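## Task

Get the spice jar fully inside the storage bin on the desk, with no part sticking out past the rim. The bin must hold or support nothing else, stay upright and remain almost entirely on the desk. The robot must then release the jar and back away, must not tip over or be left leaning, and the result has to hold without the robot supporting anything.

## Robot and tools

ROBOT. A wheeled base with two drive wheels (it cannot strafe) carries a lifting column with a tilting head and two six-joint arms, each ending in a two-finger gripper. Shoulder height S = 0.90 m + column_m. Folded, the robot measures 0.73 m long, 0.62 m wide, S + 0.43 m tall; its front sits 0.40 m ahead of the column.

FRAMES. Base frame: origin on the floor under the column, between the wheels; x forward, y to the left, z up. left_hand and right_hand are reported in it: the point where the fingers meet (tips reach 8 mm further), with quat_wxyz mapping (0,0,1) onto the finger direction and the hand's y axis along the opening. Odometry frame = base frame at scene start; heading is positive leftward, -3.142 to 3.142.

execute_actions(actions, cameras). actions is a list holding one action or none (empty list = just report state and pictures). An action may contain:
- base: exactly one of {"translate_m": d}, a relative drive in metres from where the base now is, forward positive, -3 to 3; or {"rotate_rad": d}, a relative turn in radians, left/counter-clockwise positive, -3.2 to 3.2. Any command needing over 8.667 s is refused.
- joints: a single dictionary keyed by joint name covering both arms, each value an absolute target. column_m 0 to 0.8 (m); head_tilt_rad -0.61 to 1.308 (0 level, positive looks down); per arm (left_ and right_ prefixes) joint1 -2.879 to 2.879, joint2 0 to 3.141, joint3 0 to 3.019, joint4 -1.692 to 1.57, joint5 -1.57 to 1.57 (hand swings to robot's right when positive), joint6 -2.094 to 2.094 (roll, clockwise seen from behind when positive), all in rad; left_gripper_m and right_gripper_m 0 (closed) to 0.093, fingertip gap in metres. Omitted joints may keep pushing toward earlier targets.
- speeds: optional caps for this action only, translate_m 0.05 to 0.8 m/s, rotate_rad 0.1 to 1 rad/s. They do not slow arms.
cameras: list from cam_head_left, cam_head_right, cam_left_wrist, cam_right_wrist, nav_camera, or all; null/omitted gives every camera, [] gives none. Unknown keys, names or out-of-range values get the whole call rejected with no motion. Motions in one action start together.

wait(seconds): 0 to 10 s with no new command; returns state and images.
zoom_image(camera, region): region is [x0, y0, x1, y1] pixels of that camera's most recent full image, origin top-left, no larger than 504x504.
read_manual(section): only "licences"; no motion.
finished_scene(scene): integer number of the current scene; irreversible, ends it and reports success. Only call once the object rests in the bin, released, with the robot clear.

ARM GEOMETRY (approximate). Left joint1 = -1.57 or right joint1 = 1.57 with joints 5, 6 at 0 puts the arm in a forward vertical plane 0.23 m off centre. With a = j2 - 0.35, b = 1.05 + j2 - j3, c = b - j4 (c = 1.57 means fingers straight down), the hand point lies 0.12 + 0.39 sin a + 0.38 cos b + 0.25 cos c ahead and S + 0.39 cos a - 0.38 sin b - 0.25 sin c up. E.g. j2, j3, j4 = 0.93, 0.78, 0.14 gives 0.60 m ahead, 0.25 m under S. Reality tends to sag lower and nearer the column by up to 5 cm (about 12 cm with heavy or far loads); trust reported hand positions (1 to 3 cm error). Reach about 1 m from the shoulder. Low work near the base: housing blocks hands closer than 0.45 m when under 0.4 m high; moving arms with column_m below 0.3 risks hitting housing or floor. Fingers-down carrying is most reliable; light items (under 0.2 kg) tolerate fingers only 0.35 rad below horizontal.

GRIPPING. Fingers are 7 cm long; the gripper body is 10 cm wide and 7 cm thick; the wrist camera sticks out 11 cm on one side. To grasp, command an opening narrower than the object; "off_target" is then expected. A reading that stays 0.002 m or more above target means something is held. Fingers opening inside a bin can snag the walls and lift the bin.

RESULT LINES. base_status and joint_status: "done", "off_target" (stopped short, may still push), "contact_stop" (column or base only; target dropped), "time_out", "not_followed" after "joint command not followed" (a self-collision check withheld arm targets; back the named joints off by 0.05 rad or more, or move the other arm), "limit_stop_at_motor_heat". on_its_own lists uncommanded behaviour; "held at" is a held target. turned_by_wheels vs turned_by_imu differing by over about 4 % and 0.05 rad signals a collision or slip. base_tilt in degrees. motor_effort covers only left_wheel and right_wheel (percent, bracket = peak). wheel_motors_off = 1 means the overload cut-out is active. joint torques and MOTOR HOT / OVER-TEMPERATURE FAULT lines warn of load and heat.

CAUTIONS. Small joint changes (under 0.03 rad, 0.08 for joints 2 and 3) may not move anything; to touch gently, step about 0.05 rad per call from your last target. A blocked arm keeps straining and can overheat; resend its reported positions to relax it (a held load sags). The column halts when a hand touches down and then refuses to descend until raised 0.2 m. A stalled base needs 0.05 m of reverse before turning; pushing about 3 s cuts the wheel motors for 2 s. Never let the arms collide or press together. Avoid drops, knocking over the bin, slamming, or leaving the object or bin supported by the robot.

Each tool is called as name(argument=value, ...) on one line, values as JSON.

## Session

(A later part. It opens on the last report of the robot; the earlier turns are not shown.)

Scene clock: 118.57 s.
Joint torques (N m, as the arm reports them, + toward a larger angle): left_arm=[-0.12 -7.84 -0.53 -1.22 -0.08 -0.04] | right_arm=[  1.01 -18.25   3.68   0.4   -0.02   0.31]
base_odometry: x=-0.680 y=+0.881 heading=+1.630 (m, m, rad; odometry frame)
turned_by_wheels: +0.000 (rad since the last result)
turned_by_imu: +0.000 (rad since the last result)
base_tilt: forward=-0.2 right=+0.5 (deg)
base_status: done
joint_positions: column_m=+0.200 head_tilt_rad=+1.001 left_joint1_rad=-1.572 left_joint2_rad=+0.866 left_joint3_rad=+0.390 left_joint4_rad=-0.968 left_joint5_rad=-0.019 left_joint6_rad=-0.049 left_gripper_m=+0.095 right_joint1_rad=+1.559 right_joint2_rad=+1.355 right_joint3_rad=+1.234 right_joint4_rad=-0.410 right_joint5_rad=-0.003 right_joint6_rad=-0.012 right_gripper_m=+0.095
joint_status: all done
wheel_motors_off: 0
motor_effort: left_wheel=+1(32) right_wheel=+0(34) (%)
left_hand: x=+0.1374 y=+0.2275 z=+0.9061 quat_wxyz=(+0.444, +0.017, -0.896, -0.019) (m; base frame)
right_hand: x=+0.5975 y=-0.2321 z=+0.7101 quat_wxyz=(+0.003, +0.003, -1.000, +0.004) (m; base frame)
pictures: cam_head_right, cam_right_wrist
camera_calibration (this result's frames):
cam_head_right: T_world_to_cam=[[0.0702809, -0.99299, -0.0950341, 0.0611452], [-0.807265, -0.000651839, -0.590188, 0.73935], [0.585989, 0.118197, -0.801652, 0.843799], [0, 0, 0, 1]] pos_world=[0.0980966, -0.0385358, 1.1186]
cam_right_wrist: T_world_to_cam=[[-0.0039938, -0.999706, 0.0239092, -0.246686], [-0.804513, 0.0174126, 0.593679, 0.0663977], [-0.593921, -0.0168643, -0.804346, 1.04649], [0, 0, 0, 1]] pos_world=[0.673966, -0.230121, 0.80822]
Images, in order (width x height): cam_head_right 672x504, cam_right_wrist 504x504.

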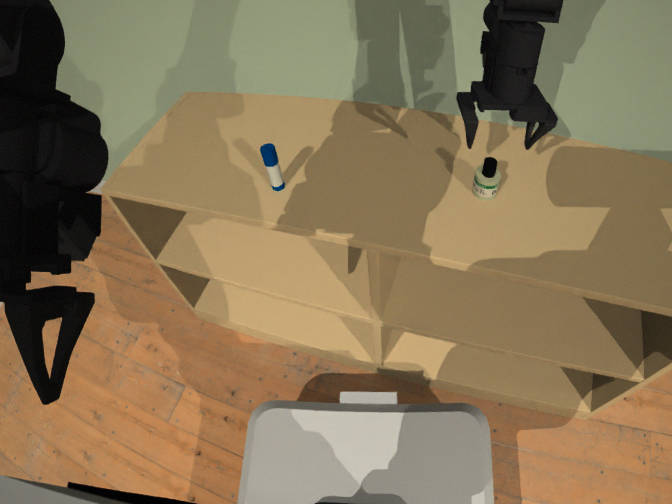

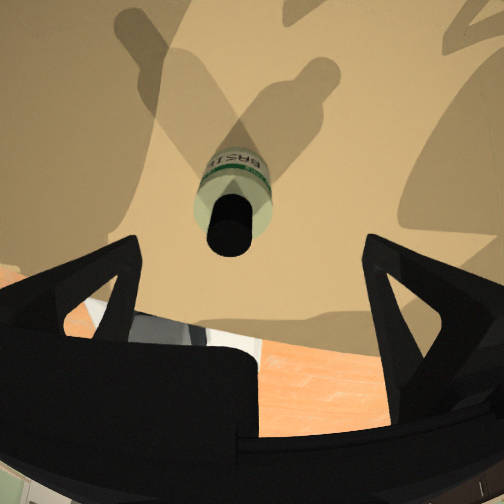

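execute_actions(actions=[{"joints":{"column_m":0.135}}], cameras=["cam_head_right","cam_right_wrist"])

Scene clock: 125.50 s.
Joint torques (N m, as the arm reports them, + toward a larger angle): left_arm=[ 0.06 -7.55 -0.37 -1.27 -0.06 -0.02] | right_arm=[  0.99 -18.28   3.67   0.39  -0.02   0.31]
base_odometry: x=-0.680 y=+0.881 heading=+1.630 (m, m, rad; odometry frame)
turned_by_wheels: +0.000 (rad since the last result)
turned_by_imu: +0.000 (rad since the last result)
base_tilt: forward=-0.2 right=+0.5 (deg)
base_status: not commanded
joint_positions: column_m=+0.135 head_tilt_rad=+1.001 left_joint1_rad=-1.572 left_joint2_rad=+0.866 left_joint3_rad=+0.390 left_joint4_rad=-0.968 left_joint5_rad=-0.019 left_joint6_rad=-0.049 left_gripper_m=+0.095 right_joint1_rad=+1.559 right_joint2_rad=+1.355 right_joint3_rad=+1.234 right_joint4_rad=-0.410 right_joint5_rad=-0.003 right_joint6_rad=-0.012 right_gripper_m=+0.095
joint_status: all done
wheel_motors_off: 0
motor_effort: left_wheel=+0(1) right_wheel=+0(0) (%)
left_hand: x=+0.1374 y=+0.2275 z=+0.8411 quat_wxyz=(+0.444, +0.017, -0.896, -0.019) (m; base frame)
right_hand: x=+0.5975 y=-0.2321 z=+0.6451 quat_wxyz=(+0.003, +0.003, -1.000, +0.004) (m; base frame)
pictures: cam_head_right, cam_right_wrist
camera_calibration (this result's frames):
cam_head_right: T_world_to_cam=[[0.0702809, -0.99299, -0.0950341, 0.0549704], [-0.807265, -0.000651839, -0.590188, 0.701002], [0.585989, 0.118197, -0.801652, 0.791712], [0, 0, 0, 1]] pos_world=[0.0980966, -0.0385358, 1.05363]
cam_right_wrist: T_world_to_cam=[[-0.0039938, -0.999706, 0.0239092, -0.245133], [-0.804513, 0.0174126, 0.593679, 0.104972], [-0.593921, -0.0168643, -0.804346, 0.994229], [0, 0, 0, 1]] pos_world=[0.673966, -0.230121, 0.743246]
Images, in order (width x height): cam_head_right 672x504, cam_right_wrist 504x504.

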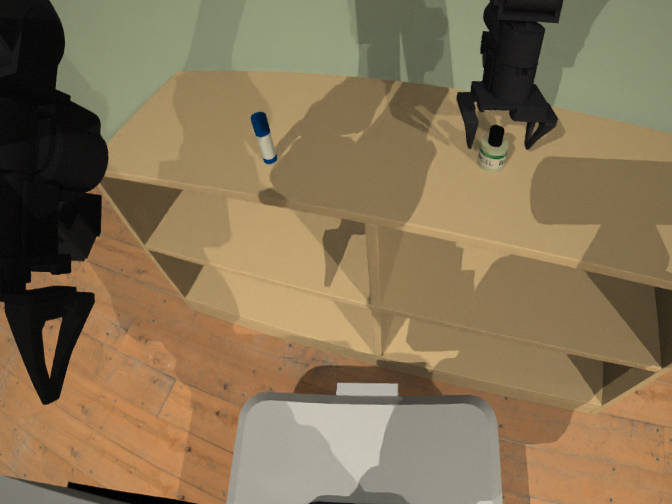

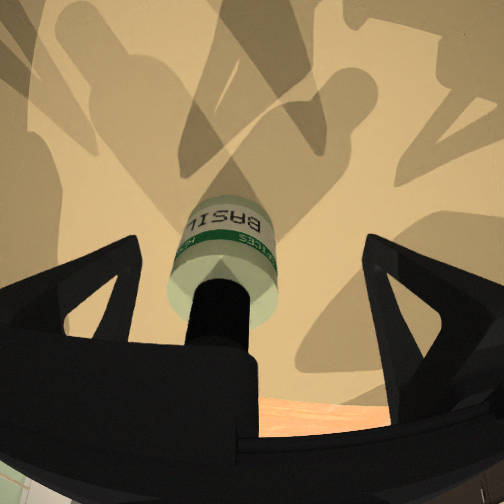

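execute_actions(actions=[{"base":{"translate_m":-0.02},"speeds":{"translate_m":0.05}}], cameras=[])

execute_actions(actions=[{"joints":{"column_m":0.1}}], cameras=["cam_head_right","cam_right_wrist"])

Scene clock: 130.77 s.
Joint torques (N m, as the arm reports them, + toward a larger angle): left_arm=[-0.35 -8.09 -0.56 -1.27 -0.06 -0.07] | right_arm=[  1.03 -18.01   3.66   0.46  -0.02   0.31]
base_odometry: x=-0.678 y=+0.861 heading=+1.630 (m, m, rad; odometry frame)
turned_by_wheels: +0.000 (rad since the last result)
turned_by_imu: +0.000 (rad since the last result)
base_tilt: forward=-0.1 right=+0.5 (deg)
base_status: done
joint_positions: column_m=+0.135 head_tilt_rad=+1.001 left_joint1_rad=-1.572 left_joint2_rad=+0.866 left_joint3_rad=+0.391 left_joint4_rad=-0.968 left_joint5_rad=-0.019 left_joint6_rad=-0.049 left_gripper_m=+0.095 right_joint1_rad=+1.559 right_joint2_rad=+1.355 right_joint3_rad=+1.234 right_joint4_rad=-0.410 right_joint5_rad=-0.003 right_joint6_rad=-0.012 right_gripper_m=+0.095
joint_status: not commanded
wheel_motors_off: 0
motor_effort: left_wheel=+0(35) right_wheel=+0(33) (%)
left_hand: x=+0.1383 y=+0.2275 z=+0.8408 quat_wxyz=(+0.443, +0.017, -0.896, -0.019) (m; base frame)
right_hand: x=+0.5974 y=-0.2321 z=+0.6451 quat_wxyz=(+0.004, +0.003, -1.000, +0.004) (m; base frame)
pictures: none
No camera images: the call's "cameras" was empty. Leave "cameras" out to get every camera's image.

Scene clock: 131.80 s.
Joint torques (N m, as the arm reports them, + toward a larger angle): left_arm=[ 0.04 -7.68 -0.47 -1.19 -0.08 -0.03] | right_arm=[  0.85 -16.63   3.9    0.52  -0.26   0.26]
base_odometry: x=-0.678 y=+0.861 heading=+1.630 (m, m, rad; odometry frame)
turned_by_wheels: +0.000 (rad since the last result)
turned_by_imu: +0.000 (rad since the last result)
base_tilt: forward=-0.1 right=+0.5 (deg)
base_status: not commanded
joint_positions: column_m=+0.100 head_tilt_rad=+1.001 left_joint1_rad=-1.572 left_joint2_rad=+0.866 left_joint3_rad=+0.391 left_joint4_rad=-0.968 left_joint5_rad=-0.019 left_joint6_rad=-0.049 left_gripper_m=+0.095 right_joint1_rad=+1.560 right_joint2_rad=+1.333 right_joint3_rad=+1.234 right_joint4_rad=-0.412 right_joint5_rad=+0.004 right_joint6_rad=-0.006 right_gripper_m=+0.095
joint_status: all done
wheel_motors_off: 0
motor_effort: left_wheel=+1(1) right_wheel=+1(1) (%)
left_hand: x=+0.1383 y=+0.2275 z=+0.8058 quat_wxyz=(+0.443, +0.017, -0.896, -0.019) (m; base frame)
right_hand: x=+0.6053 y=-0.2326 z=+0.6205 quat_wxyz=(-0.006, +0.000, -1.000, +0.007) (m; base frame)
pictures: cam_head_right, cam_right_wrist
camera_calibration (this result's frames):
cam_head_right: T_world_to_cam=[[0.070267, -0.99299, -0.0950443, 0.0516543], [-0.807351, -0.000651839, -0.590071, 0.680212], [0.585873, 0.118197, -0.801737, 0.763739], [0, 0, 0, 1]] pos_world=[0.0980868, -0.0385358, 1.0186]
cam_right_wrist: T_world_to_cam=[[-0.00948826, -0.999501, 0.0301288, -0.245503], [-0.815592, 0.025168, 0.57808, 0.144035], [-0.57855, -0.0190879, -0.815424, 0.976067], [0, 0, 0, 1]] pos_world=[0.679847, -0.230375, 0.720041]
Images, in order (width x height): cam_head_right 672x504, cam_right_wrist 504x504.

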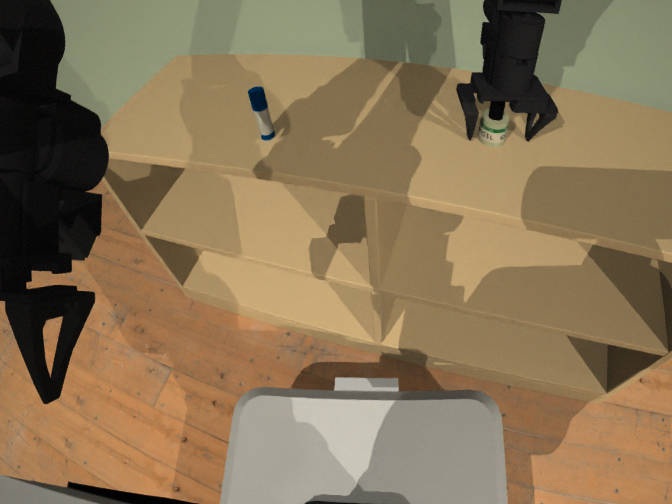

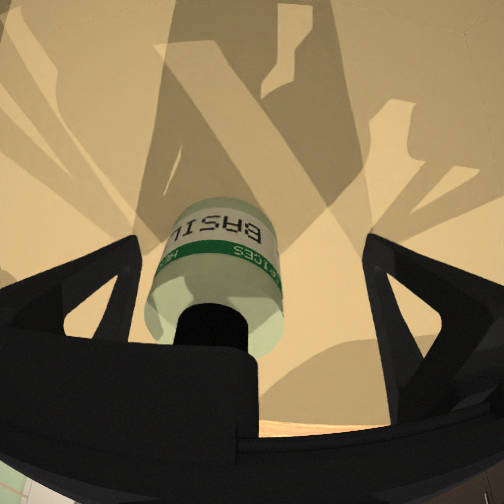

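Touching (palm on cap likely). Raise slightly and close.

execute_actions(actions=[{"joints":{"column_m":0.108}}], cameras=[])

execute_actions(actions=[{"joints":{"right_gripper_m":0.02}}], cameras=[])

execute_actions(actions=[{"joints":{"column_m":0.4}}], cameras=["cam_head_right","cam_right_wrist"])

Scene clock: 137.80 s.
Joint torques (N m, as the arm reports them, + toward a larger angle): left_arm=[-0.06 -7.87 -0.46 -1.21 -0.08 -0.06] | right_arm=[  0.87 -16.75   3.81   0.49  -0.26   0.26]
base_odometry: x=-0.678 y=+0.861 heading=+1.630 (m, m, rad; odometry frame)
turned_by_wheels: +0.000 (rad since the last result)
turned_by_imu: +0.000 (rad since the last result)
base_tilt: forward=-0.2 right=+0.5 (deg)
base_status: not commanded
joint_positions: column_m=+0.108 head_tilt_rad=+1.001 left_joint1_rad=-1.572 left_joint2_rad=+0.866 left_joint3_rad=+0.391 left_joint4_rad=-0.968 left_joint5_rad=-0.019 left_joint6_rad=-0.049 left_gripper_m=+0.095 right_joint1_rad=+1.560 right_joint2_rad=+1.335 right_joint3_rad=+1.234 right_joint4_rad=-0.412 right_joint5_rad=+0.004 right_joint6_rad=-0.006 right_gripper_m=+0.095
joint_status: all done
wheel_motors_off: 0
motor_effort: left_wheel=+0(1) right_wheel=+0(2) (%)
left_hand: x=+0.1383 y=+0.2275 z=+0.8137 quat_wxyz=(+0.443, +0.017, -0.896, -0.019) (m; base frame)
right_hand: x=+0.6047 y=-0.2326 z=+0.6276 quat_wxyz=(-0.005, +0.000, -1.000, +0.007) (m; base frame)
pictures: none
No camera images: the call's "cameras" was empty. Leave "cameras" out to get every camera's image.

Scene clock: 138.47 s.
Joint torques (N m, as the arm reports them, + toward a larger angle): left_arm=[-0.09 -7.78 -0.5  -1.16 -0.07 -0.05] | right_arm=[  0.79 -16.81   3.95   0.53  -0.22   0.26]
base_odometry: x=-0.678 y=+0.861 heading=+1.630 (m, m, rad; odometry frame)
turned_by_wheels: +0.000 (rad since the last result)
turned_by_imu: +0.000 (rad since the last result)
base_tilt: forward=-0.1 right=+0.5 (deg)
base_status: not commanded
joint_positions: column_m=+0.108 head_tilt_rad=+1.001 left_joint1_rad=-1.572 left_joint2_rad=+0.866 left_joint3_rad=+0.391 left_joint4_rad=-0.968 left_joint5_rad=-0.019 left_joint6_rad=-0.049 left_gripper_m=+0.095 right_joint1_rad=+1.560 right_joint2_rad=+1.335 right_joint3_rad=+1.234 right_joint4_rad=-0.412 right_joint5_rad=+0.003 right_joint6_rad=-0.006 right_gripper_m=+0.041
joint_status: right_gripper_m off_target (ended at +0.041, target +0.020)
wheel_motors_off: 0
motor_effort: left_wheel=+0(0) right_wheel=+0(1) (%)
left_hand: x=+0.1383 y=+0.2275 z=+0.8137 quat_wxyz=(+0.443, +0.017, -0.896, -0.019) (m; base frame)
right_hand: x=+0.6047 y=-0.2324 z=+0.6276 quat_wxyz=(-0.005, +0.000, -1.000, +0.006) (m; base frame)
pictures: none
No camera images: the call's "cameras" was empty. Leave "cameras" out to get every camera's image.

Scene clock: 142.87 s.
Joint torques (N m, as the arm reports them, + toward a larger angle): left_arm=[ 0.21 -7.69 -0.53 -1.28 -0.07 -0.04] | right_arm=[  0.87 -16.77   3.87   0.51  -0.23   0.26]
base_odometry: x=-0.678 y=+0.861 heading=+1.630 (m, m, rad; odometry frame)
turned_by_wheels: +0.000 (rad since the last result)
turned_by_imu: +0.000 (rad since the last result)
base_tilt: forward=-0.2 right=+0.5 (deg)
base_status: not commanded
joint_positions: column_m=+0.400 head_tilt_rad=+1.001 left_joint1_rad=-1.572 left_joint2_rad=+0.866 left_joint3_rad=+0.391 left_joint4_rad=-0.968 left_joint5_rad=-0.019 left_joint6_rad=-0.049 left_gripper_m=+0.095 right_joint1_rad=+1.560 right_joint2_rad=+1.335 right_joint3_rad=+1.234 right_joint4_rad=-0.412 right_joint5_rad=+0.003 right_joint6_rad=-0.006 right_gripper_m=+0.041
joint_status: all done
wheel_motors_off: 0
motor_effort: left_wheel=+1(0) right_wheel=+0(0) (%)
left_hand: x=+0.1383 y=+0.2275 z=+1.1057 quat_wxyz=(+0.443, +0.017, -0.896, -0.019) (m; base frame)
right_hand: x=+0.6044 y=-0.2324 z=+0.9192 quat_wxyz=(-0.005, +0.000, -1.000, +0.006) (m; base frame)
pictures: cam_head_right, cam_right_wrist
camera_calibration (this result's frames):
cam_head_right: T_world_to_cam=[[0.0702671, -0.99299, -0.0950443, 0.0801538], [-0.807351, -0.000651839, -0.590071, 0.857148], [0.585873, 0.118197, -0.801737, 1.00414], [0, 0, 0, 1]] pos_world=[0.0980868, -0.0385358, 1.31846]
cam_right_wrist: T_world_to_cam=[[-0.00942957, -0.999535, 0.0289941, -0.253322], [-0.81427, 0.0245053, 0.579969, -0.0320748], [-0.58041, -0.0181402, -0.814123, 1.21932], [0, 0, 0, 1]] pos_world=[0.6792, -0.2303, 1.01863]
Images, in order (width x height): cam_head_right 672x504, cam_right_wrist 504x504.

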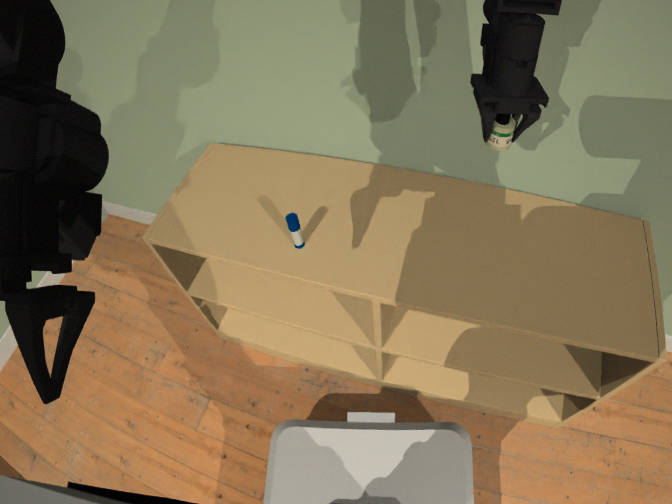

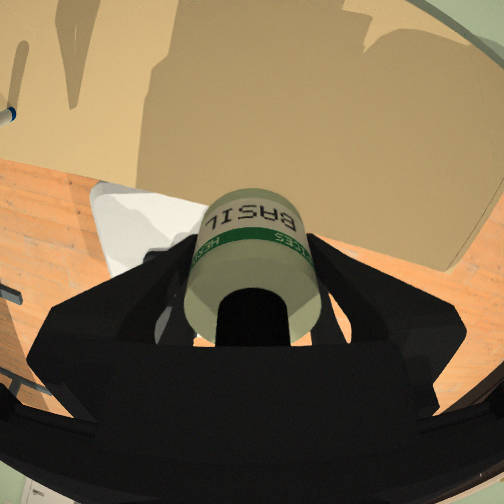

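execute_actions(actions=[{"base":{"translate_m":-0.3},"joints":{"column_m":0.5,"head_tilt_rad":0.7}}], cameras=[])

execute_actions(actions=[{"base":{"rotate_rad":2.6},"speeds":{"rotate_rad":0.7}}], cameras=[])

execute_actions(actions=[{"base":{"translate_m":1.03},"speeds":{"translate_m":0.5}}], cameras=[])

execute_actions(actions=[{"base":{"rotate_rad":-1.05},"speeds":{"rotate_rad":0.7}}], cameras=["cam_head_right","cam_head_left"])

Scene clock: 155.07 s.
Joint torques (N m, as the arm reports them, + toward a larger angle): left_arm=[-0.31 -7.37 -0.37 -1.25 -0.07 -0.06] | right_arm=[  0.99 -16.97   3.8    0.53  -0.23   0.26]
base_odometry: x=-0.661 y=+0.562 heading=+1.630 (m, m, rad; odometry frame)
turned_by_wheels: -0.001 (rad since the last result)
turned_by_imu: +0.000 (rad since the last result)
base_tilt: forward=-0.2 right=+0.5 (deg)
base_status: done
joint_positions: column_m=+0.500 head_tilt_rad=+0.716 left_joint1_rad=-1.572 left_joint2_rad=+0.865 left_joint3_rad=+0.389 left_joint4_rad=-0.968 left_joint5_rad=-0.019 left_joint6_rad=-0.049 left_gripper_m=+0.095 right_joint1_rad=+1.560 right_joint2_rad=+1.337 right_joint3_rad=+1.234 right_joint4_rad=-0.412 right_joint5_rad=+0.003 right_joint6_rad=-0.006 right_gripper_m=+0.041
joint_status: all done
wheel_motors_off: 0
motor_effort: left_wheel=-3(44) right_wheel=-2(47) (%)
left_hand: x=+0.1372 y=+0.2275 z=+1.2061 quat_wxyz=(+0.444, +0.017, -0.896, -0.019) (m; base frame)
right_hand: x=+0.6040 y=-0.2324 z=+1.0187 quat_wxyz=(-0.005, +0.000, -1.000, +0.006) (m; base frame)
pictures: none
No camera images: the call's "cameras" was empty. Leave "cameras" out to get every camera's image.

Scene clock: 160.07 s.
Joint torques (N m, as the arm reports them, + toward a larger angle): left_arm=[-0.03 -7.63 -0.19 -1.28 -0.06 -0.06] | right_arm=[  0.56 -16.82   3.93   0.51  -0.23   0.26]
base_odometry: x=-0.661 y=+0.562 heading=-2.055 (m, m, rad; odometry frame)
turned_by_wheels: +2.599 (rad since the last result)
turned_by_imu: +2.567 (rad since the last result)
base_tilt: forward=-0.2 right=+0.6 (deg)
base_status: done
joint_positions: column_m=+0.500 head_tilt_rad=+0.716 left_joint1_rad=-1.572 left_joint2_rad=+0.865 left_joint3_rad=+0.389 left_joint4_rad=-0.968 left_joint5_rad=-0.019 left_joint6_rad=-0.049 left_gripper_m=+0.095 right_joint1_rad=+1.563 right_joint2_rad=+1.337 right_joint3_rad=+1.234 right_joint4_rad=-0.412 right_joint5_rad=+0.003 right_joint6_rad=-0.006 right_gripper_m=+0.041
joint_status: not commanded
wheel_motors_off: 0
motor_effort: left_wheel=-8(44) right_wheel=+8(51) (%)
left_hand: x=+0.1372 y=+0.2275 z=+1.2061 quat_wxyz=(+0.444, +0.017, -0.896, -0.019) (m; base frame)
right_hand: x=+0.6040 y=-0.2306 z=+1.0186 quat_wxyz=(-0.005, +0.001, -1.000, +0.005) (m; base frame)
pictures: none
No camera images: the call's "cameras" was empty. Leave "cameras" out to get every camera's image.

Scene clock: 163.63 s.
Joint torques (N m, as the arm reports them, + toward a larger angle): left_arm=[-0.04 -7.4  -0.68 -1.16 -0.07 -0.04] | right_arm=[  0.66 -16.57   3.84   0.49  -0.23   0.26]
base_odometry: x=-1.140 y=-0.350 heading=-2.054 (m, m, rad; odometry frame)
turned_by_wheels: +0.000 (rad since the last result)
turned_by_imu: -0.002 (rad since the last result)
base_tilt: forward=-0.1 right=+0.5 (deg)
base_status: done
joint_positions: column_m=+0.500 head_tilt_rad=+0.716 left_joint1_rad=-1.572 left_joint2_rad=+0.865 left_joint3_rad=+0.392 left_joint4_rad=-0.968 left_joint5_rad=-0.019 left_joint6_rad=-0.049 left_gripper_m=+0.095 right_joint1_rad=+1.563 right_joint2_rad=+1.337 right_joint3_rad=+1.234 right_joint4_rad=-0.412 right_joint5_rad=+0.003 right_joint6_rad=-0.006 right_gripper_m=+0.041
joint_status: not commanded
wheel_motors_off: 0
motor_effort: left_wheel=+3(55) right_wheel=+1(64) (%)
left_hand: x=+0.1388 y=+0.2275 z=+1.2055 quat_wxyz=(+0.443, +0.017, -0.896, -0.019) (m; base frame)
right_hand: x=+0.6040 y=-0.2306 z=+1.0186 quat_wxyz=(-0.005, +0.001, -1.000, +0.005) (m; base frame)
pictures: none
No camera images: the call's "cameras" was empty. Leave "cameras" out to get every camera's image.

Scene clock: 166.40 s.
Joint torques (N m, as the arm reports them, + toward a larger angle): left_arm=[ 0.04 -7.79 -0.58 -1.19 -0.09 -0.04] | right_arm=[  0.51 -16.92   3.86   0.51  -0.22   0.26]
base_odometry: x=-1.140 y=-0.350 heading=-3.103 (m, m, rad; odometry frame)
turned_by_wheels: -1.049 (rad since the last result)
turned_by_imu: -1.035 (rad since the last result)
base_tilt: forward=-0.2 right=+0.6 (deg)
base_status: done
joint_positions: column_m=+0.500 head_tilt_rad=+0.716 left_joint1_rad=-1.572 left_joint2_rad=+0.865 left_joint3_rad=+0.392 left_joint4_rad=-0.968 left_joint5_rad=-0.019 left_joint6_rad=-0.049 left_gripper_m=+0.095 right_joint1_rad=+1.565 right_joint2_rad=+1.337 right_joint3_rad=+1.234 right_joint4_rad=-0.412 right_joint5_rad=+0.002 right_joint6_rad=-0.006 right_gripper_m=+0.041
joint_status: not commanded
wheel_motors_off: 0
motor_effort: left_wheel=+8(41) right_wheel=-9(60) (%)
left_hand: x=+0.1388 y=+0.2275 z=+1.2055 quat_wxyz=(+0.443, +0.017, -0.896, -0.019) (m; base frame)
right_hand: x=+0.6041 y=-0.2294 z=+1.0186 quat_wxyz=(-0.005, +0.002, -1.000, +0.004) (m; base frame)
pictures: cam_head_left, cam_head_right
camera_calibration (this result's frames):
cam_head_left: T_world_to_cam=[[0.100174, -0.992312, -0.0726777, 0.126626], [-0.597389, -0.0015713, -0.80195, 1.21512], [0.795671, 0.123752, -0.592953, 0.766136], [0, 0, 0, 1]] pos_world=[0.10362, 0.0327507, 1.43795]
cam_head_right: T_world_to_cam=[[0.0941401, -0.99299, -0.071474, 0.0534413], [-0.609047, -0.000651839, -0.793134, 1.20797], [0.787528, 0.118197, -0.604839, 0.781663], [0, 0, 0, 1]] pos_world=[0.115098, -0.0385358, 1.43468]
Images, in order (width x height): cam_head_left 672x504, cam_head_right 672x504.

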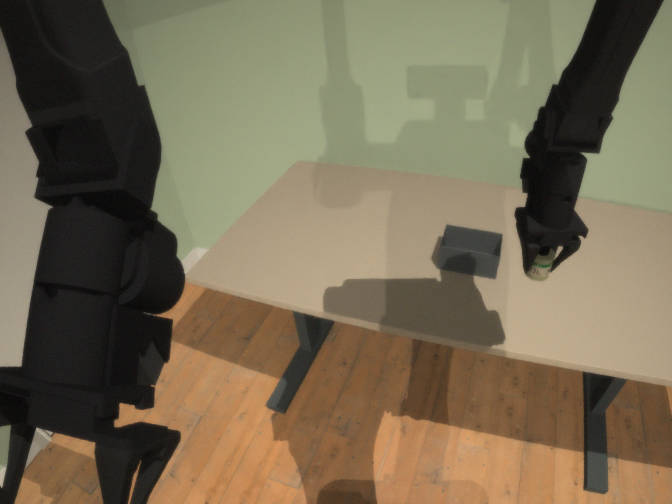

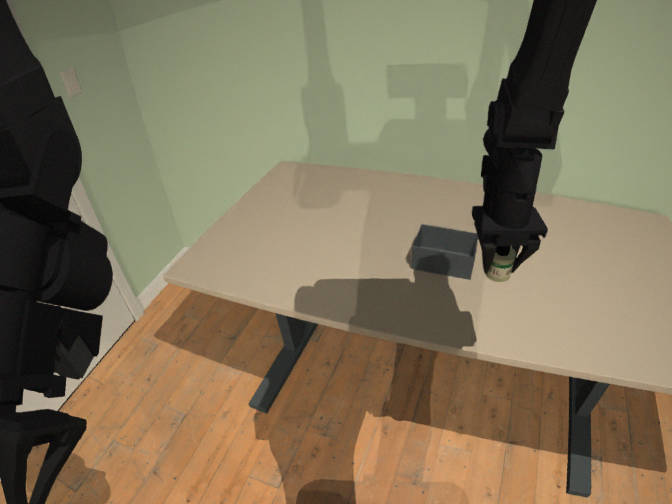

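zoom_image(camera="cam_head_right", region=[380, 200, 540, 300])

Region (380, 200, 540, 300) of cam_head_right's 672x504 image, scaled by 3.150, with more detail than that image has; it fills the top 315 rows of this view, and the rest is white.

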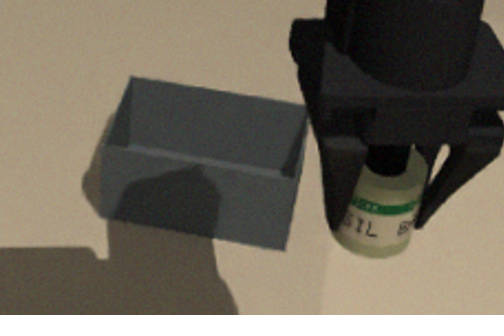

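execute_actions(actions=[{"base":{"rotate_rad":0.027},"joints":{"right_joint2_rad":1.45,"right_joint3_rad":1.43,"right_joint4_rad":-0.5,"head_tilt_rad":0.95}}], cameras=[])

execute_actions(actions=[{"base":{"translate_m":0.36},"speeds":{"translate_m":0.2}}], cameras=["cam_head_right","cam_right_wrist"])

Scene clock: 182.63 s.
Joint torques (N m, as the arm reports them, + toward a larger angle): left_arm=[-0.27 -7.53 -0.52 -1.17 -0.07 -0.06] | right_arm=[  0.35 -20.19   5.7    0.2   -0.21   0.26]
base_odometry: x=-1.140 y=-0.350 heading=-3.076 (m, m, rad; odometry frame)
turned_by_wheels: +0.027 (rad since the last result)
turned_by_imu: +0.027 (rad since the last result)
base_tilt: forward=-0.1 right=+0.5 (deg)
base_status: done
joint_positions: column_m=+0.500 head_tilt_rad=+0.950 left_joint1_rad=-1.572 left_joint2_rad=+0.865 left_joint3_rad=+0.392 left_joint4_rad=-0.968 left_joint5_rad=-0.019 left_joint6_rad=-0.049 left_gripper_m=+0.095 right_joint1_rad=+1.566 right_joint2_rad=+1.459 right_joint3_rad=+1.402 right_joint4_rad=-0.496 right_joint5_rad=+0.002 right_joint6_rad=-0.006 right_gripper_m=+0.041
joint_status: all done
wheel_motors_off: 0
motor_effort: left_wheel=+0(11) right_wheel=+1(17) (%)
left_hand: x=+0.1388 y=+0.2275 z=+1.2055 quat_wxyz=(+0.443, +0.017, -0.896, -0.019) (m; base frame)
right_hand: x=+0.6336 y=-0.2286 z=+0.9852 quat_wxyz=(+0.015, +0.002, -1.000, +0.003) (m; base frame)
pictures: none
No camera images: the call's "cameras" was empty. Leave "cameras" out to get every camera's image.

Scene clock: 185.53 s.
Joint torques (N m, as the arm reports them, + toward a larger angle): left_arm=[-0.27 -7.77 -0.66 -1.18 -0.09 -0.04] | right_arm=[  0.34 -20.29   5.58   0.27  -0.21   0.26]
base_odometry: x=-1.499 y=-0.374 heading=-3.077 (m, m, rad; odometry frame)
turned_by_wheels: -0.001 (rad since the last result)
turned_by_imu: -0.002 (rad since the last result)
base_tilt: forward=-0.2 right=+0.5 (deg)
base_status: done
joint_positions: column_m=+0.500 head_tilt_rad=+0.951 left_joint1_rad=-1.572 left_joint2_rad=+0.865 left_joint3_rad=+0.392 left_joint4_rad=-0.968 left_joint5_rad=-0.019 left_joint6_rad=-0.049 left_gripper_m=+0.095 right_joint1_rad=+1.566 right_joint2_rad=+1.459 right_joint3_rad=+1.404 right_joint4_rad=-0.497 right_joint5_rad=+0.002 right_joint6_rad=-0.006 right_gripper_m=+0.041
joint_status: not commanded
wheel_motors_off: 0
motor_effort: left_wheel=-1(52) right_wheel=+1(60) (%)
left_hand: x=+0.1390 y=+0.2275 z=+1.2055 quat_wxyz=(+0.442, +0.017, -0.896, -0.019) (m; base frame)
right_hand: x=+0.6346 y=-0.2286 z=+0.9855 quat_wxyz=(+0.014, +0.002, -1.000, +0.003) (m; base frame)
pictures: cam_head_right, cam_right_wrist
camera_calibration (this result's frames):
cam_head_right: T_world_to_cam=[[0.074921, -0.99299, -0.0914206, 0.0840408], [-0.776909, -0.000651839, -0.629612, 0.973386], [0.625139, 0.118197, -0.771512, 1.03744], [0, 0, 0, 1]] pos_world=[0.101391, -0.0385358, 1.42094]
cam_right_wrist: T_world_to_cam=[[-0.00546191, -0.999726, 0.0227546, -0.247588], [-0.791622, 0.0182259, 0.610739, -0.0921344], [-0.610987, -0.0146773, -0.791505, 1.28878], [0, 0, 0, 1]] pos_world=[0.713139, -0.226925, 1.08198]
Images, in order (width x height): cam_head_right 672x504, cam_right_wrist 504x504.

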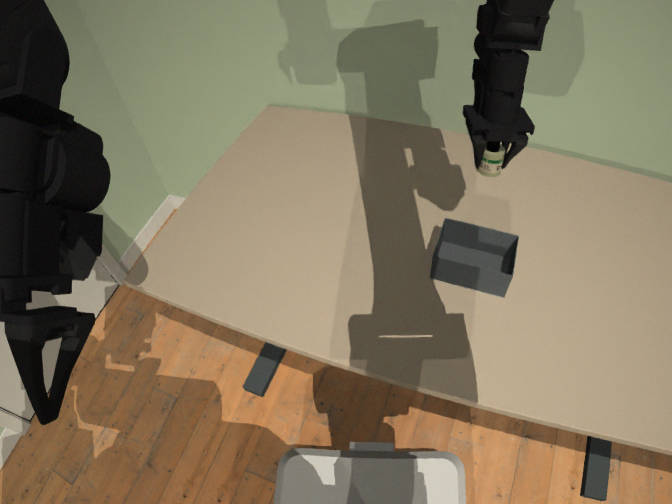

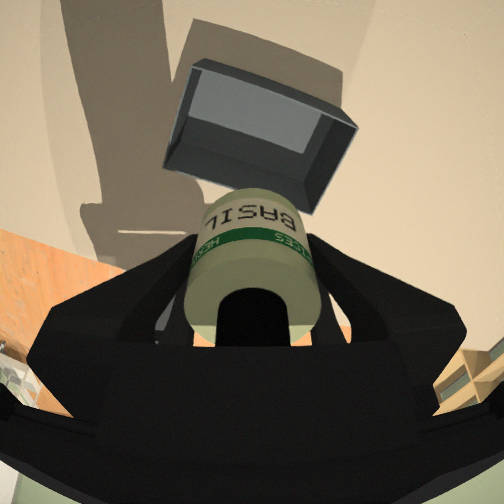

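execute_actions(actions=[{"base":{"translate_m":-0.02},"speeds":{"translate_m":0.05},"joints":{"column_m":0.35}}], cameras=["cam_head_right","cam_right_wrist"])

Scene clock: 194.90 s.
Joint torques (N m, as the arm reports them, + toward a larger angle): left_arm=[-0.26 -7.49 -0.58 -1.24 -0.08 -0.05] | right_arm=[  0.35 -20.07   5.42   0.29  -0.21   0.26]
base_odometry: x=-1.479 y=-0.372 heading=-3.077 (m, m, rad; odometry frame)
turned_by_wheels: +0.000 (rad since the last result)
turned_by_imu: +0.000 (rad since the last result)
base_tilt: forward=-0.2 right=+0.5 (deg)
base_status: done
joint_positions: column_m=+0.350 head_tilt_rad=+0.951 left_joint1_rad=-1.572 left_joint2_rad=+0.865 left_joint3_rad=+0.392 left_joint4_rad=-0.968 left_joint5_rad=-0.019 left_joint6_rad=-0.049 left_gripper_m=+0.095 right_joint1_rad=+1.566 right_joint2_rad=+1.459 right_joint3_rad=+1.407 right_joint4_rad=-0.498 right_joint5_rad=+0.002 right_joint6_rad=-0.006 right_gripper_m=+0.041
joint_status: all done
wheel_motors_off: 0
motor_effort: left_wheel=+1(36) right_wheel=+0(31) (%)
left_hand: x=+0.1386 y=+0.2275 z=+1.0557 quat_wxyz=(+0.443, +0.017, -0.896, -0.019) (m; base frame)
right_hand: x=+0.6358 y=-0.2286 z=+0.8362 quat_wxyz=(+0.013, +0.002, -1.000, +0.003) (m; base frame)
pictures: cam_head_right, cam_right_wrist
camera_calibration (this result's frames):
cam_head_right: T_world_to_cam=[[0.0748979, -0.99299, -0.0914395, 0.0703675], [-0.777068, -0.000651839, -0.629416, 0.878781], [0.624944, 0.118197, -0.77167, 0.922046], [0, 0, 0, 1]] pos_world=[0.101375, -0.0385358, 1.27107]
cam_right_wrist: T_world_to_cam=[[-0.00549075, -0.999726, 0.0227496, -0.244163], [-0.792553, 0.0182233, 0.60953, 0.00159941], [-0.609778, -0.0146835, -0.792436, 1.17138], [0, 0, 0, 1]] pos_world=[0.714212, -0.226925, 0.932827]
Images, in order (width x height): cam_head_right 672x504, cam_right_wrist 504x504.

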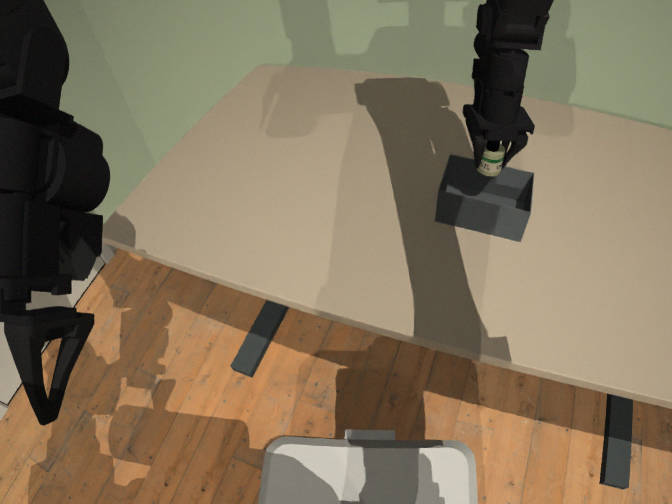

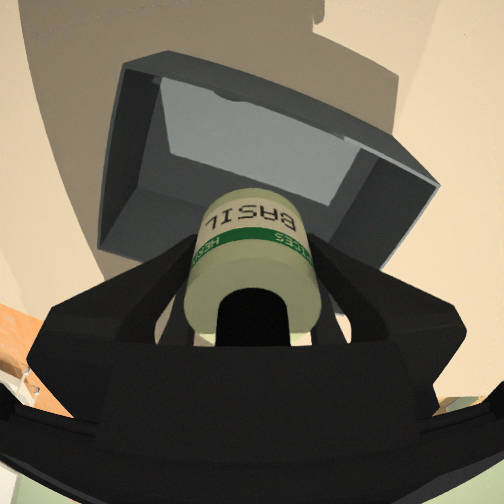

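execute_actions(actions=[{"joints":{"column_m":0.29}}], cameras=["cam_head_right","cam_right_wrist"])

Scene clock: 200.17 s.
Joint torques (N m, as the arm reports them, + toward a larger angle): left_arm=[-0.06 -7.83 -0.49 -1.15 -0.07 -0.04] | right_arm=[  0.39 -20.11   5.44   0.29  -0.21   0.26]
base_odometry: x=-1.479 y=-0.372 heading=-3.077 (m, m, rad; odometry frame)
turned_by_wheels: +0.000 (rad since the last result)
turned_by_imu: +0.000 (rad since the last result)
base_tilt: forward=-0.1 right=+0.4 (deg)
base_status: not commanded
joint_positions: column_m=+0.290 head_tilt_rad=+0.951 left_joint1_rad=-1.572 left_joint2_rad=+0.865 left_joint3_rad=+0.392 left_joint4_rad=-0.968 left_joint5_rad=-0.019 left_joint6_rad=-0.049 left_gripper_m=+0.095 right_joint1_rad=+1.566 right_joint2_rad=+1.459 right_joint3_rad=+1.407 right_joint4_rad=-0.498 right_joint5_rad=+0.002 right_joint6_rad=-0.006 right_gripper_m=+0.041
joint_status: all done
wheel_motors_off: 0
motor_effort: left_wheel=+0(0) right_wheel=+0(0) (%)
left_hand: x=+0.1386 y=+0.2275 z=+0.9958 quat_wxyz=(+0.443, +0.017, -0.896, -0.019) (m; base frame)
right_hand: x=+0.6358 y=-0.2286 z=+0.7762 quat_wxyz=(+0.013, +0.002, -1.000, +0.003) (m; base frame)
pictures: cam_head_right, cam_right_wrist
camera_calibration (this result's frames):
cam_head_right: T_world_to_cam=[[0.0748979, -0.99299, -0.0914395, 0.0648826], [-0.777068, -0.000651839, -0.629416, 0.841027], [0.624945, 0.118197, -0.771669, 0.875759], [0, 0, 0, 1]] pos_world=[0.101375, -0.0385358, 1.21109]
cam_right_wrist: T_world_to_cam=[[-0.00549075, -0.999726, 0.0227496, -0.242798], [-0.792553, 0.0182233, 0.60953, 0.038161], [-0.609778, -0.0146835, -0.792436, 1.12385], [0, 0, 0, 1]] pos_world=[0.714212, -0.226925, 0.872844]
Images, in order (width x height): cam_head_right 672x504, cam_right_wrist 504x504.

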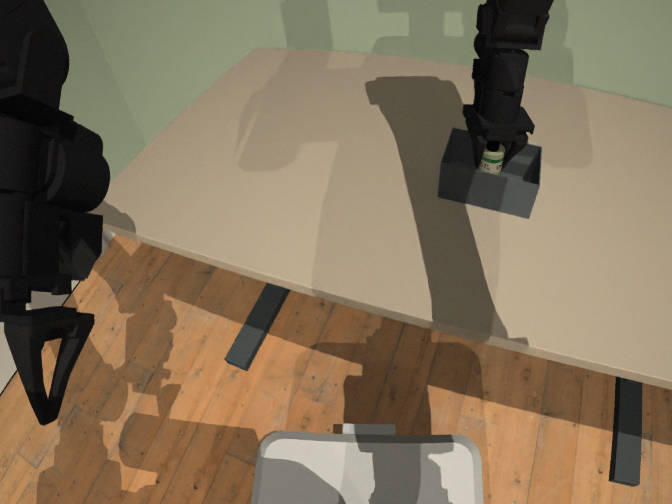

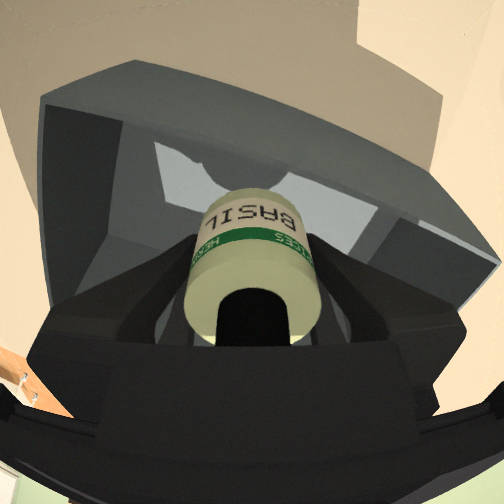

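Inside. Lower a little more, release.

execute_actions(actions=[{"joints":{"column_m":0.265}}], cameras=[])

execute_actions(actions=[{"joints":{"right_gripper_m":0.065}}], cameras=["cam_right_wrist"])

execute_actions(actions=[{"joints":{"column_m":0.48}}], cameras=[])

execute_actions(actions=[{"base":{"translate_m":-0.6}}], cameras=["cam_head_right"])

Scene clock: 206.67 s.
Joint torques (N m, as the arm reports them, + toward a larger angle): left_arm=[-0.25 -7.55 -0.55 -1.21 -0.08 -0.04] | right_arm=[  0.34 -20.11   5.43   0.3   -0.21   0.26]
base_odometry: x=-1.479 y=-0.372 heading=-3.077 (m, m, rad; odometry frame)
turned_by_wheels: +0.000 (rad since the last result)
turned_by_imu: +0.000 (rad since the last result)
base_tilt: forward=-0.1 right=+0.5 (deg)
base_status: not commanded
joint_positions: column_m=+0.265 head_tilt_rad=+0.951 left_joint1_rad=-1.572 left_joint2_rad=+0.865 left_joint3_rad=+0.392 left_joint4_rad=-0.968 left_joint5_rad=-0.019 left_joint6_rad=-0.049 left_gripper_m=+0.095 right_joint1_rad=+1.566 right_joint2_rad=+1.459 right_joint3_rad=+1.407 right_joint4_rad=-0.498 right_joint5_rad=+0.002 right_joint6_rad=-0.006 right_gripper_m=+0.041
joint_status: all done
wheel_motors_off: 0
motor_effort: left_wheel=-1(1) right_wheel=+0(0) (%)
left_hand: x=+0.1386 y=+0.2275 z=+0.9707 quat_wxyz=(+0.443, +0.017, -0.896, -0.019) (m; base frame)
right_hand: x=+0.6358 y=-0.2286 z=+0.7512 quat_wxyz=(+0.013, +0.002, -1.000, +0.003) (m; base frame)
pictures: none
No camera images: the call's "cameras" was empty. Leave "cameras" out to get every camera's image.

Scene clock: 207.27 s.
Joint torques (N m, as the arm reports them, + toward a larger angle): left_arm=[-0.14 -7.43 -0.57 -1.22 -0.09 -0.04] | right_arm=[  0.39 -20.16   5.47   0.29  -0.21   0.27]
base_odometry: x=-1.479 y=-0.372 heading=-3.077 (m, m, rad; odometry frame)
turned_by_wheels: +0.000 (rad since the last result)
turned_by_imu: +0.000 (rad since the last result)
base_tilt: forward=-0.2 right=+0.5 (deg)
base_status: not commanded
joint_positions: column_m=+0.265 head_tilt_rad=+0.951 left_joint1_rad=-1.572 left_joint2_rad=+0.865 left_joint3_rad=+0.392 left_joint4_rad=-0.968 left_joint5_rad=-0.019 left_joint6_rad=-0.049 left_gripper_m=+0.095 right_joint1_rad=+1.566 right_joint2_rad=+1.459 right_joint3_rad=+1.407 right_joint4_rad=-0.498 right_joint5_rad=+0.002 right_joint6_rad=-0.006 right_gripper_m=+0.065
joint_status: all done
wheel_motors_off: 0
motor_effort: left_wheel=+0(1) right_wheel=+0(1) (%)
left_hand: x=+0.1386 y=+0.2275 z=+0.9707 quat_wxyz=(+0.443, +0.017, -0.896, -0.019) (m; base frame)
right_hand: x=+0.6358 y=-0.2286 z=+0.7512 quat_wxyz=(+0.013, +0.002, -1.000, +0.003) (m; base frame)
pictures: cam_right_wrist
camera_calibration (this result's frames):
cam_right_wrist: T_world_to_cam=[[-0.00549075, -0.999726, 0.0227496, -0.242229], [-0.792553, 0.0182233, 0.60953, 0.0534185], [-0.609778, -0.0146835, -0.792436, 1.10402], [0, 0, 0, 1]] pos_world=[0.714212, -0.226925, 0.847812]
Images, in order (width x height): cam_right_wrist 504x504.

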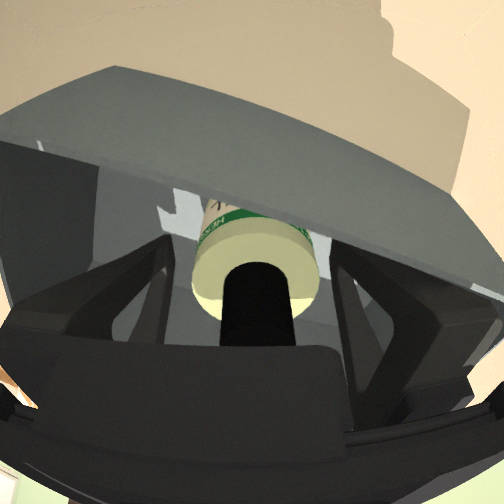

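Scene clock: 210.67 s.
Joint torques (N m, as the arm reports them, + toward a larger angle): left_arm=[ 0.02 -7.84 -0.46 -1.28 -0.09 -0.04] | right_arm=[  0.35 -20.1    5.46   0.28  -0.21   0.26]
base_odometry: x=-1.479 y=-0.372 heading=-3.077 (m, m, rad; odometry frame)
turned_by_wheels: +0.000 (rad since the last result)
turned_by_imu: +0.000 (rad since the last result)
base_tilt: forward=-0.1 right=+0.5 (deg)
base_status: not commanded
joint_positions: column_m=+0.480 head_tilt_rad=+0.951 left_joint1_rad=-1.572 left_joint2_rad=+0.865 left_joint3_rad=+0.392 left_joint4_rad=-0.968 left_joint5_rad=-0.019 left_joint6_rad=-0.049 left_gripper_m=+0.095 right_joint1_rad=+1.566 right_joint2_rad=+1.459 right_joint3_rad=+1.407 right_joint4_rad=-0.498 right_joint5_rad=+0.002 right_joint6_rad=-0.006 right_gripper_m=+0.065
joint_status: all done
wheel_motors_off: 0
motor_effort: left_wheel=+0(1) right_wheel=+0(0) (%)
left_hand: x=+0.1386 y=+0.2275 z=+1.1856 quat_wxyz=(+0.443, +0.017, -0.896, -0.019) (m; base frame)
right_hand: x=+0.6358 y=-0.2286 z=+0.9661 quat_wxyz=(+0.013, +0.002, -1.000, +0.003) (m; base frame)
pictures: none
No camera images: the call's "cameras" was empty. Leave "cameras" out to get every camera's image.

Scene clock: 213.37 s.
Joint torques (N m, as the arm reports them, + toward a larger angle): left_arm=[-0.28 -7.29 -0.38 -1.27 -0.08 -0.07] | right_arm=[  0.35 -20.05   5.38   0.35  -0.21   0.26]
base_odometry: x=-0.880 y=-0.334 heading=-3.079 (m, m, rad; odometry frame)
turned_by_wheels: -0.001 (rad since the last result)
turned_by_imu: +0.000 (rad since the last result)
base_tilt: forward=-0.2 right=+0.6 (deg)
base_status: done
joint_positions: column_m=+0.480 head_tilt_rad=+0.951 left_joint1_rad=-1.572 left_joint2_rad=+0.865 left_joint3_rad=+0.389 left_joint4_rad=-0.968 left_joint5_rad=-0.019 left_joint6_rad=-0.049 left_gripper_m=+0.095 right_joint1_rad=+1.566 right_joint2_rad=+1.459 right_joint3_rad=+1.407 right_joint4_rad=-0.499 right_joint5_rad=+0.002 right_joint6_rad=-0.006 right_gripper_m=+0.065
joint_status: not commanded
wheel_motors_off: 0
motor_effort: left_wheel=-1(56) right_wheel=+0(62) (%)
left_hand: x=+0.1373 y=+0.2275 z=+1.1861 quat_wxyz=(+0.444, +0.017, -0.896, -0.019) (m; base frame)
right_hand: x=+0.6359 y=-0.2286 z=+0.9662 quat_wxyz=(+0.014, +0.002, -1.000, +0.003) (m; base frame)
pictures: cam_head_right
camera_calibration (this result's frames):
cam_head_right: T_world_to_cam=[[0.0748674, -0.99299, -0.0914645, 0.0822797], [-0.777278, -0.000651839, -0.629157, 0.960147], [0.624687, 0.118197, -0.771878, 1.02257], [0, 0, 0, 1]] pos_world=[0.101353, -0.0385358, 1.40091]
Images, in order (width x height): cam_head_right 672x504.

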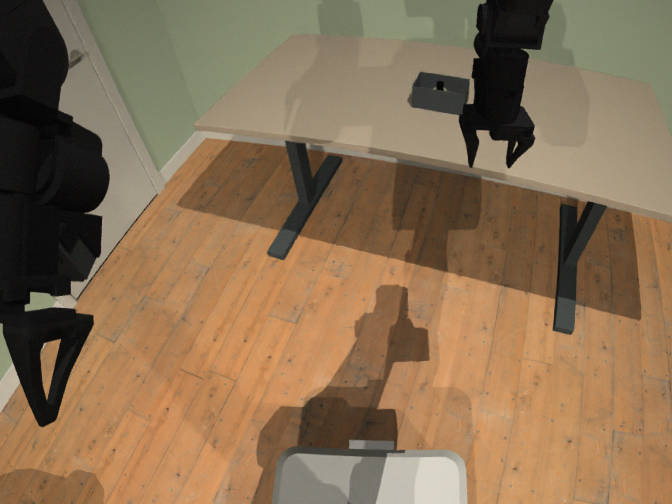

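finished_scene(scene=1)

The scene is finished: the task was done.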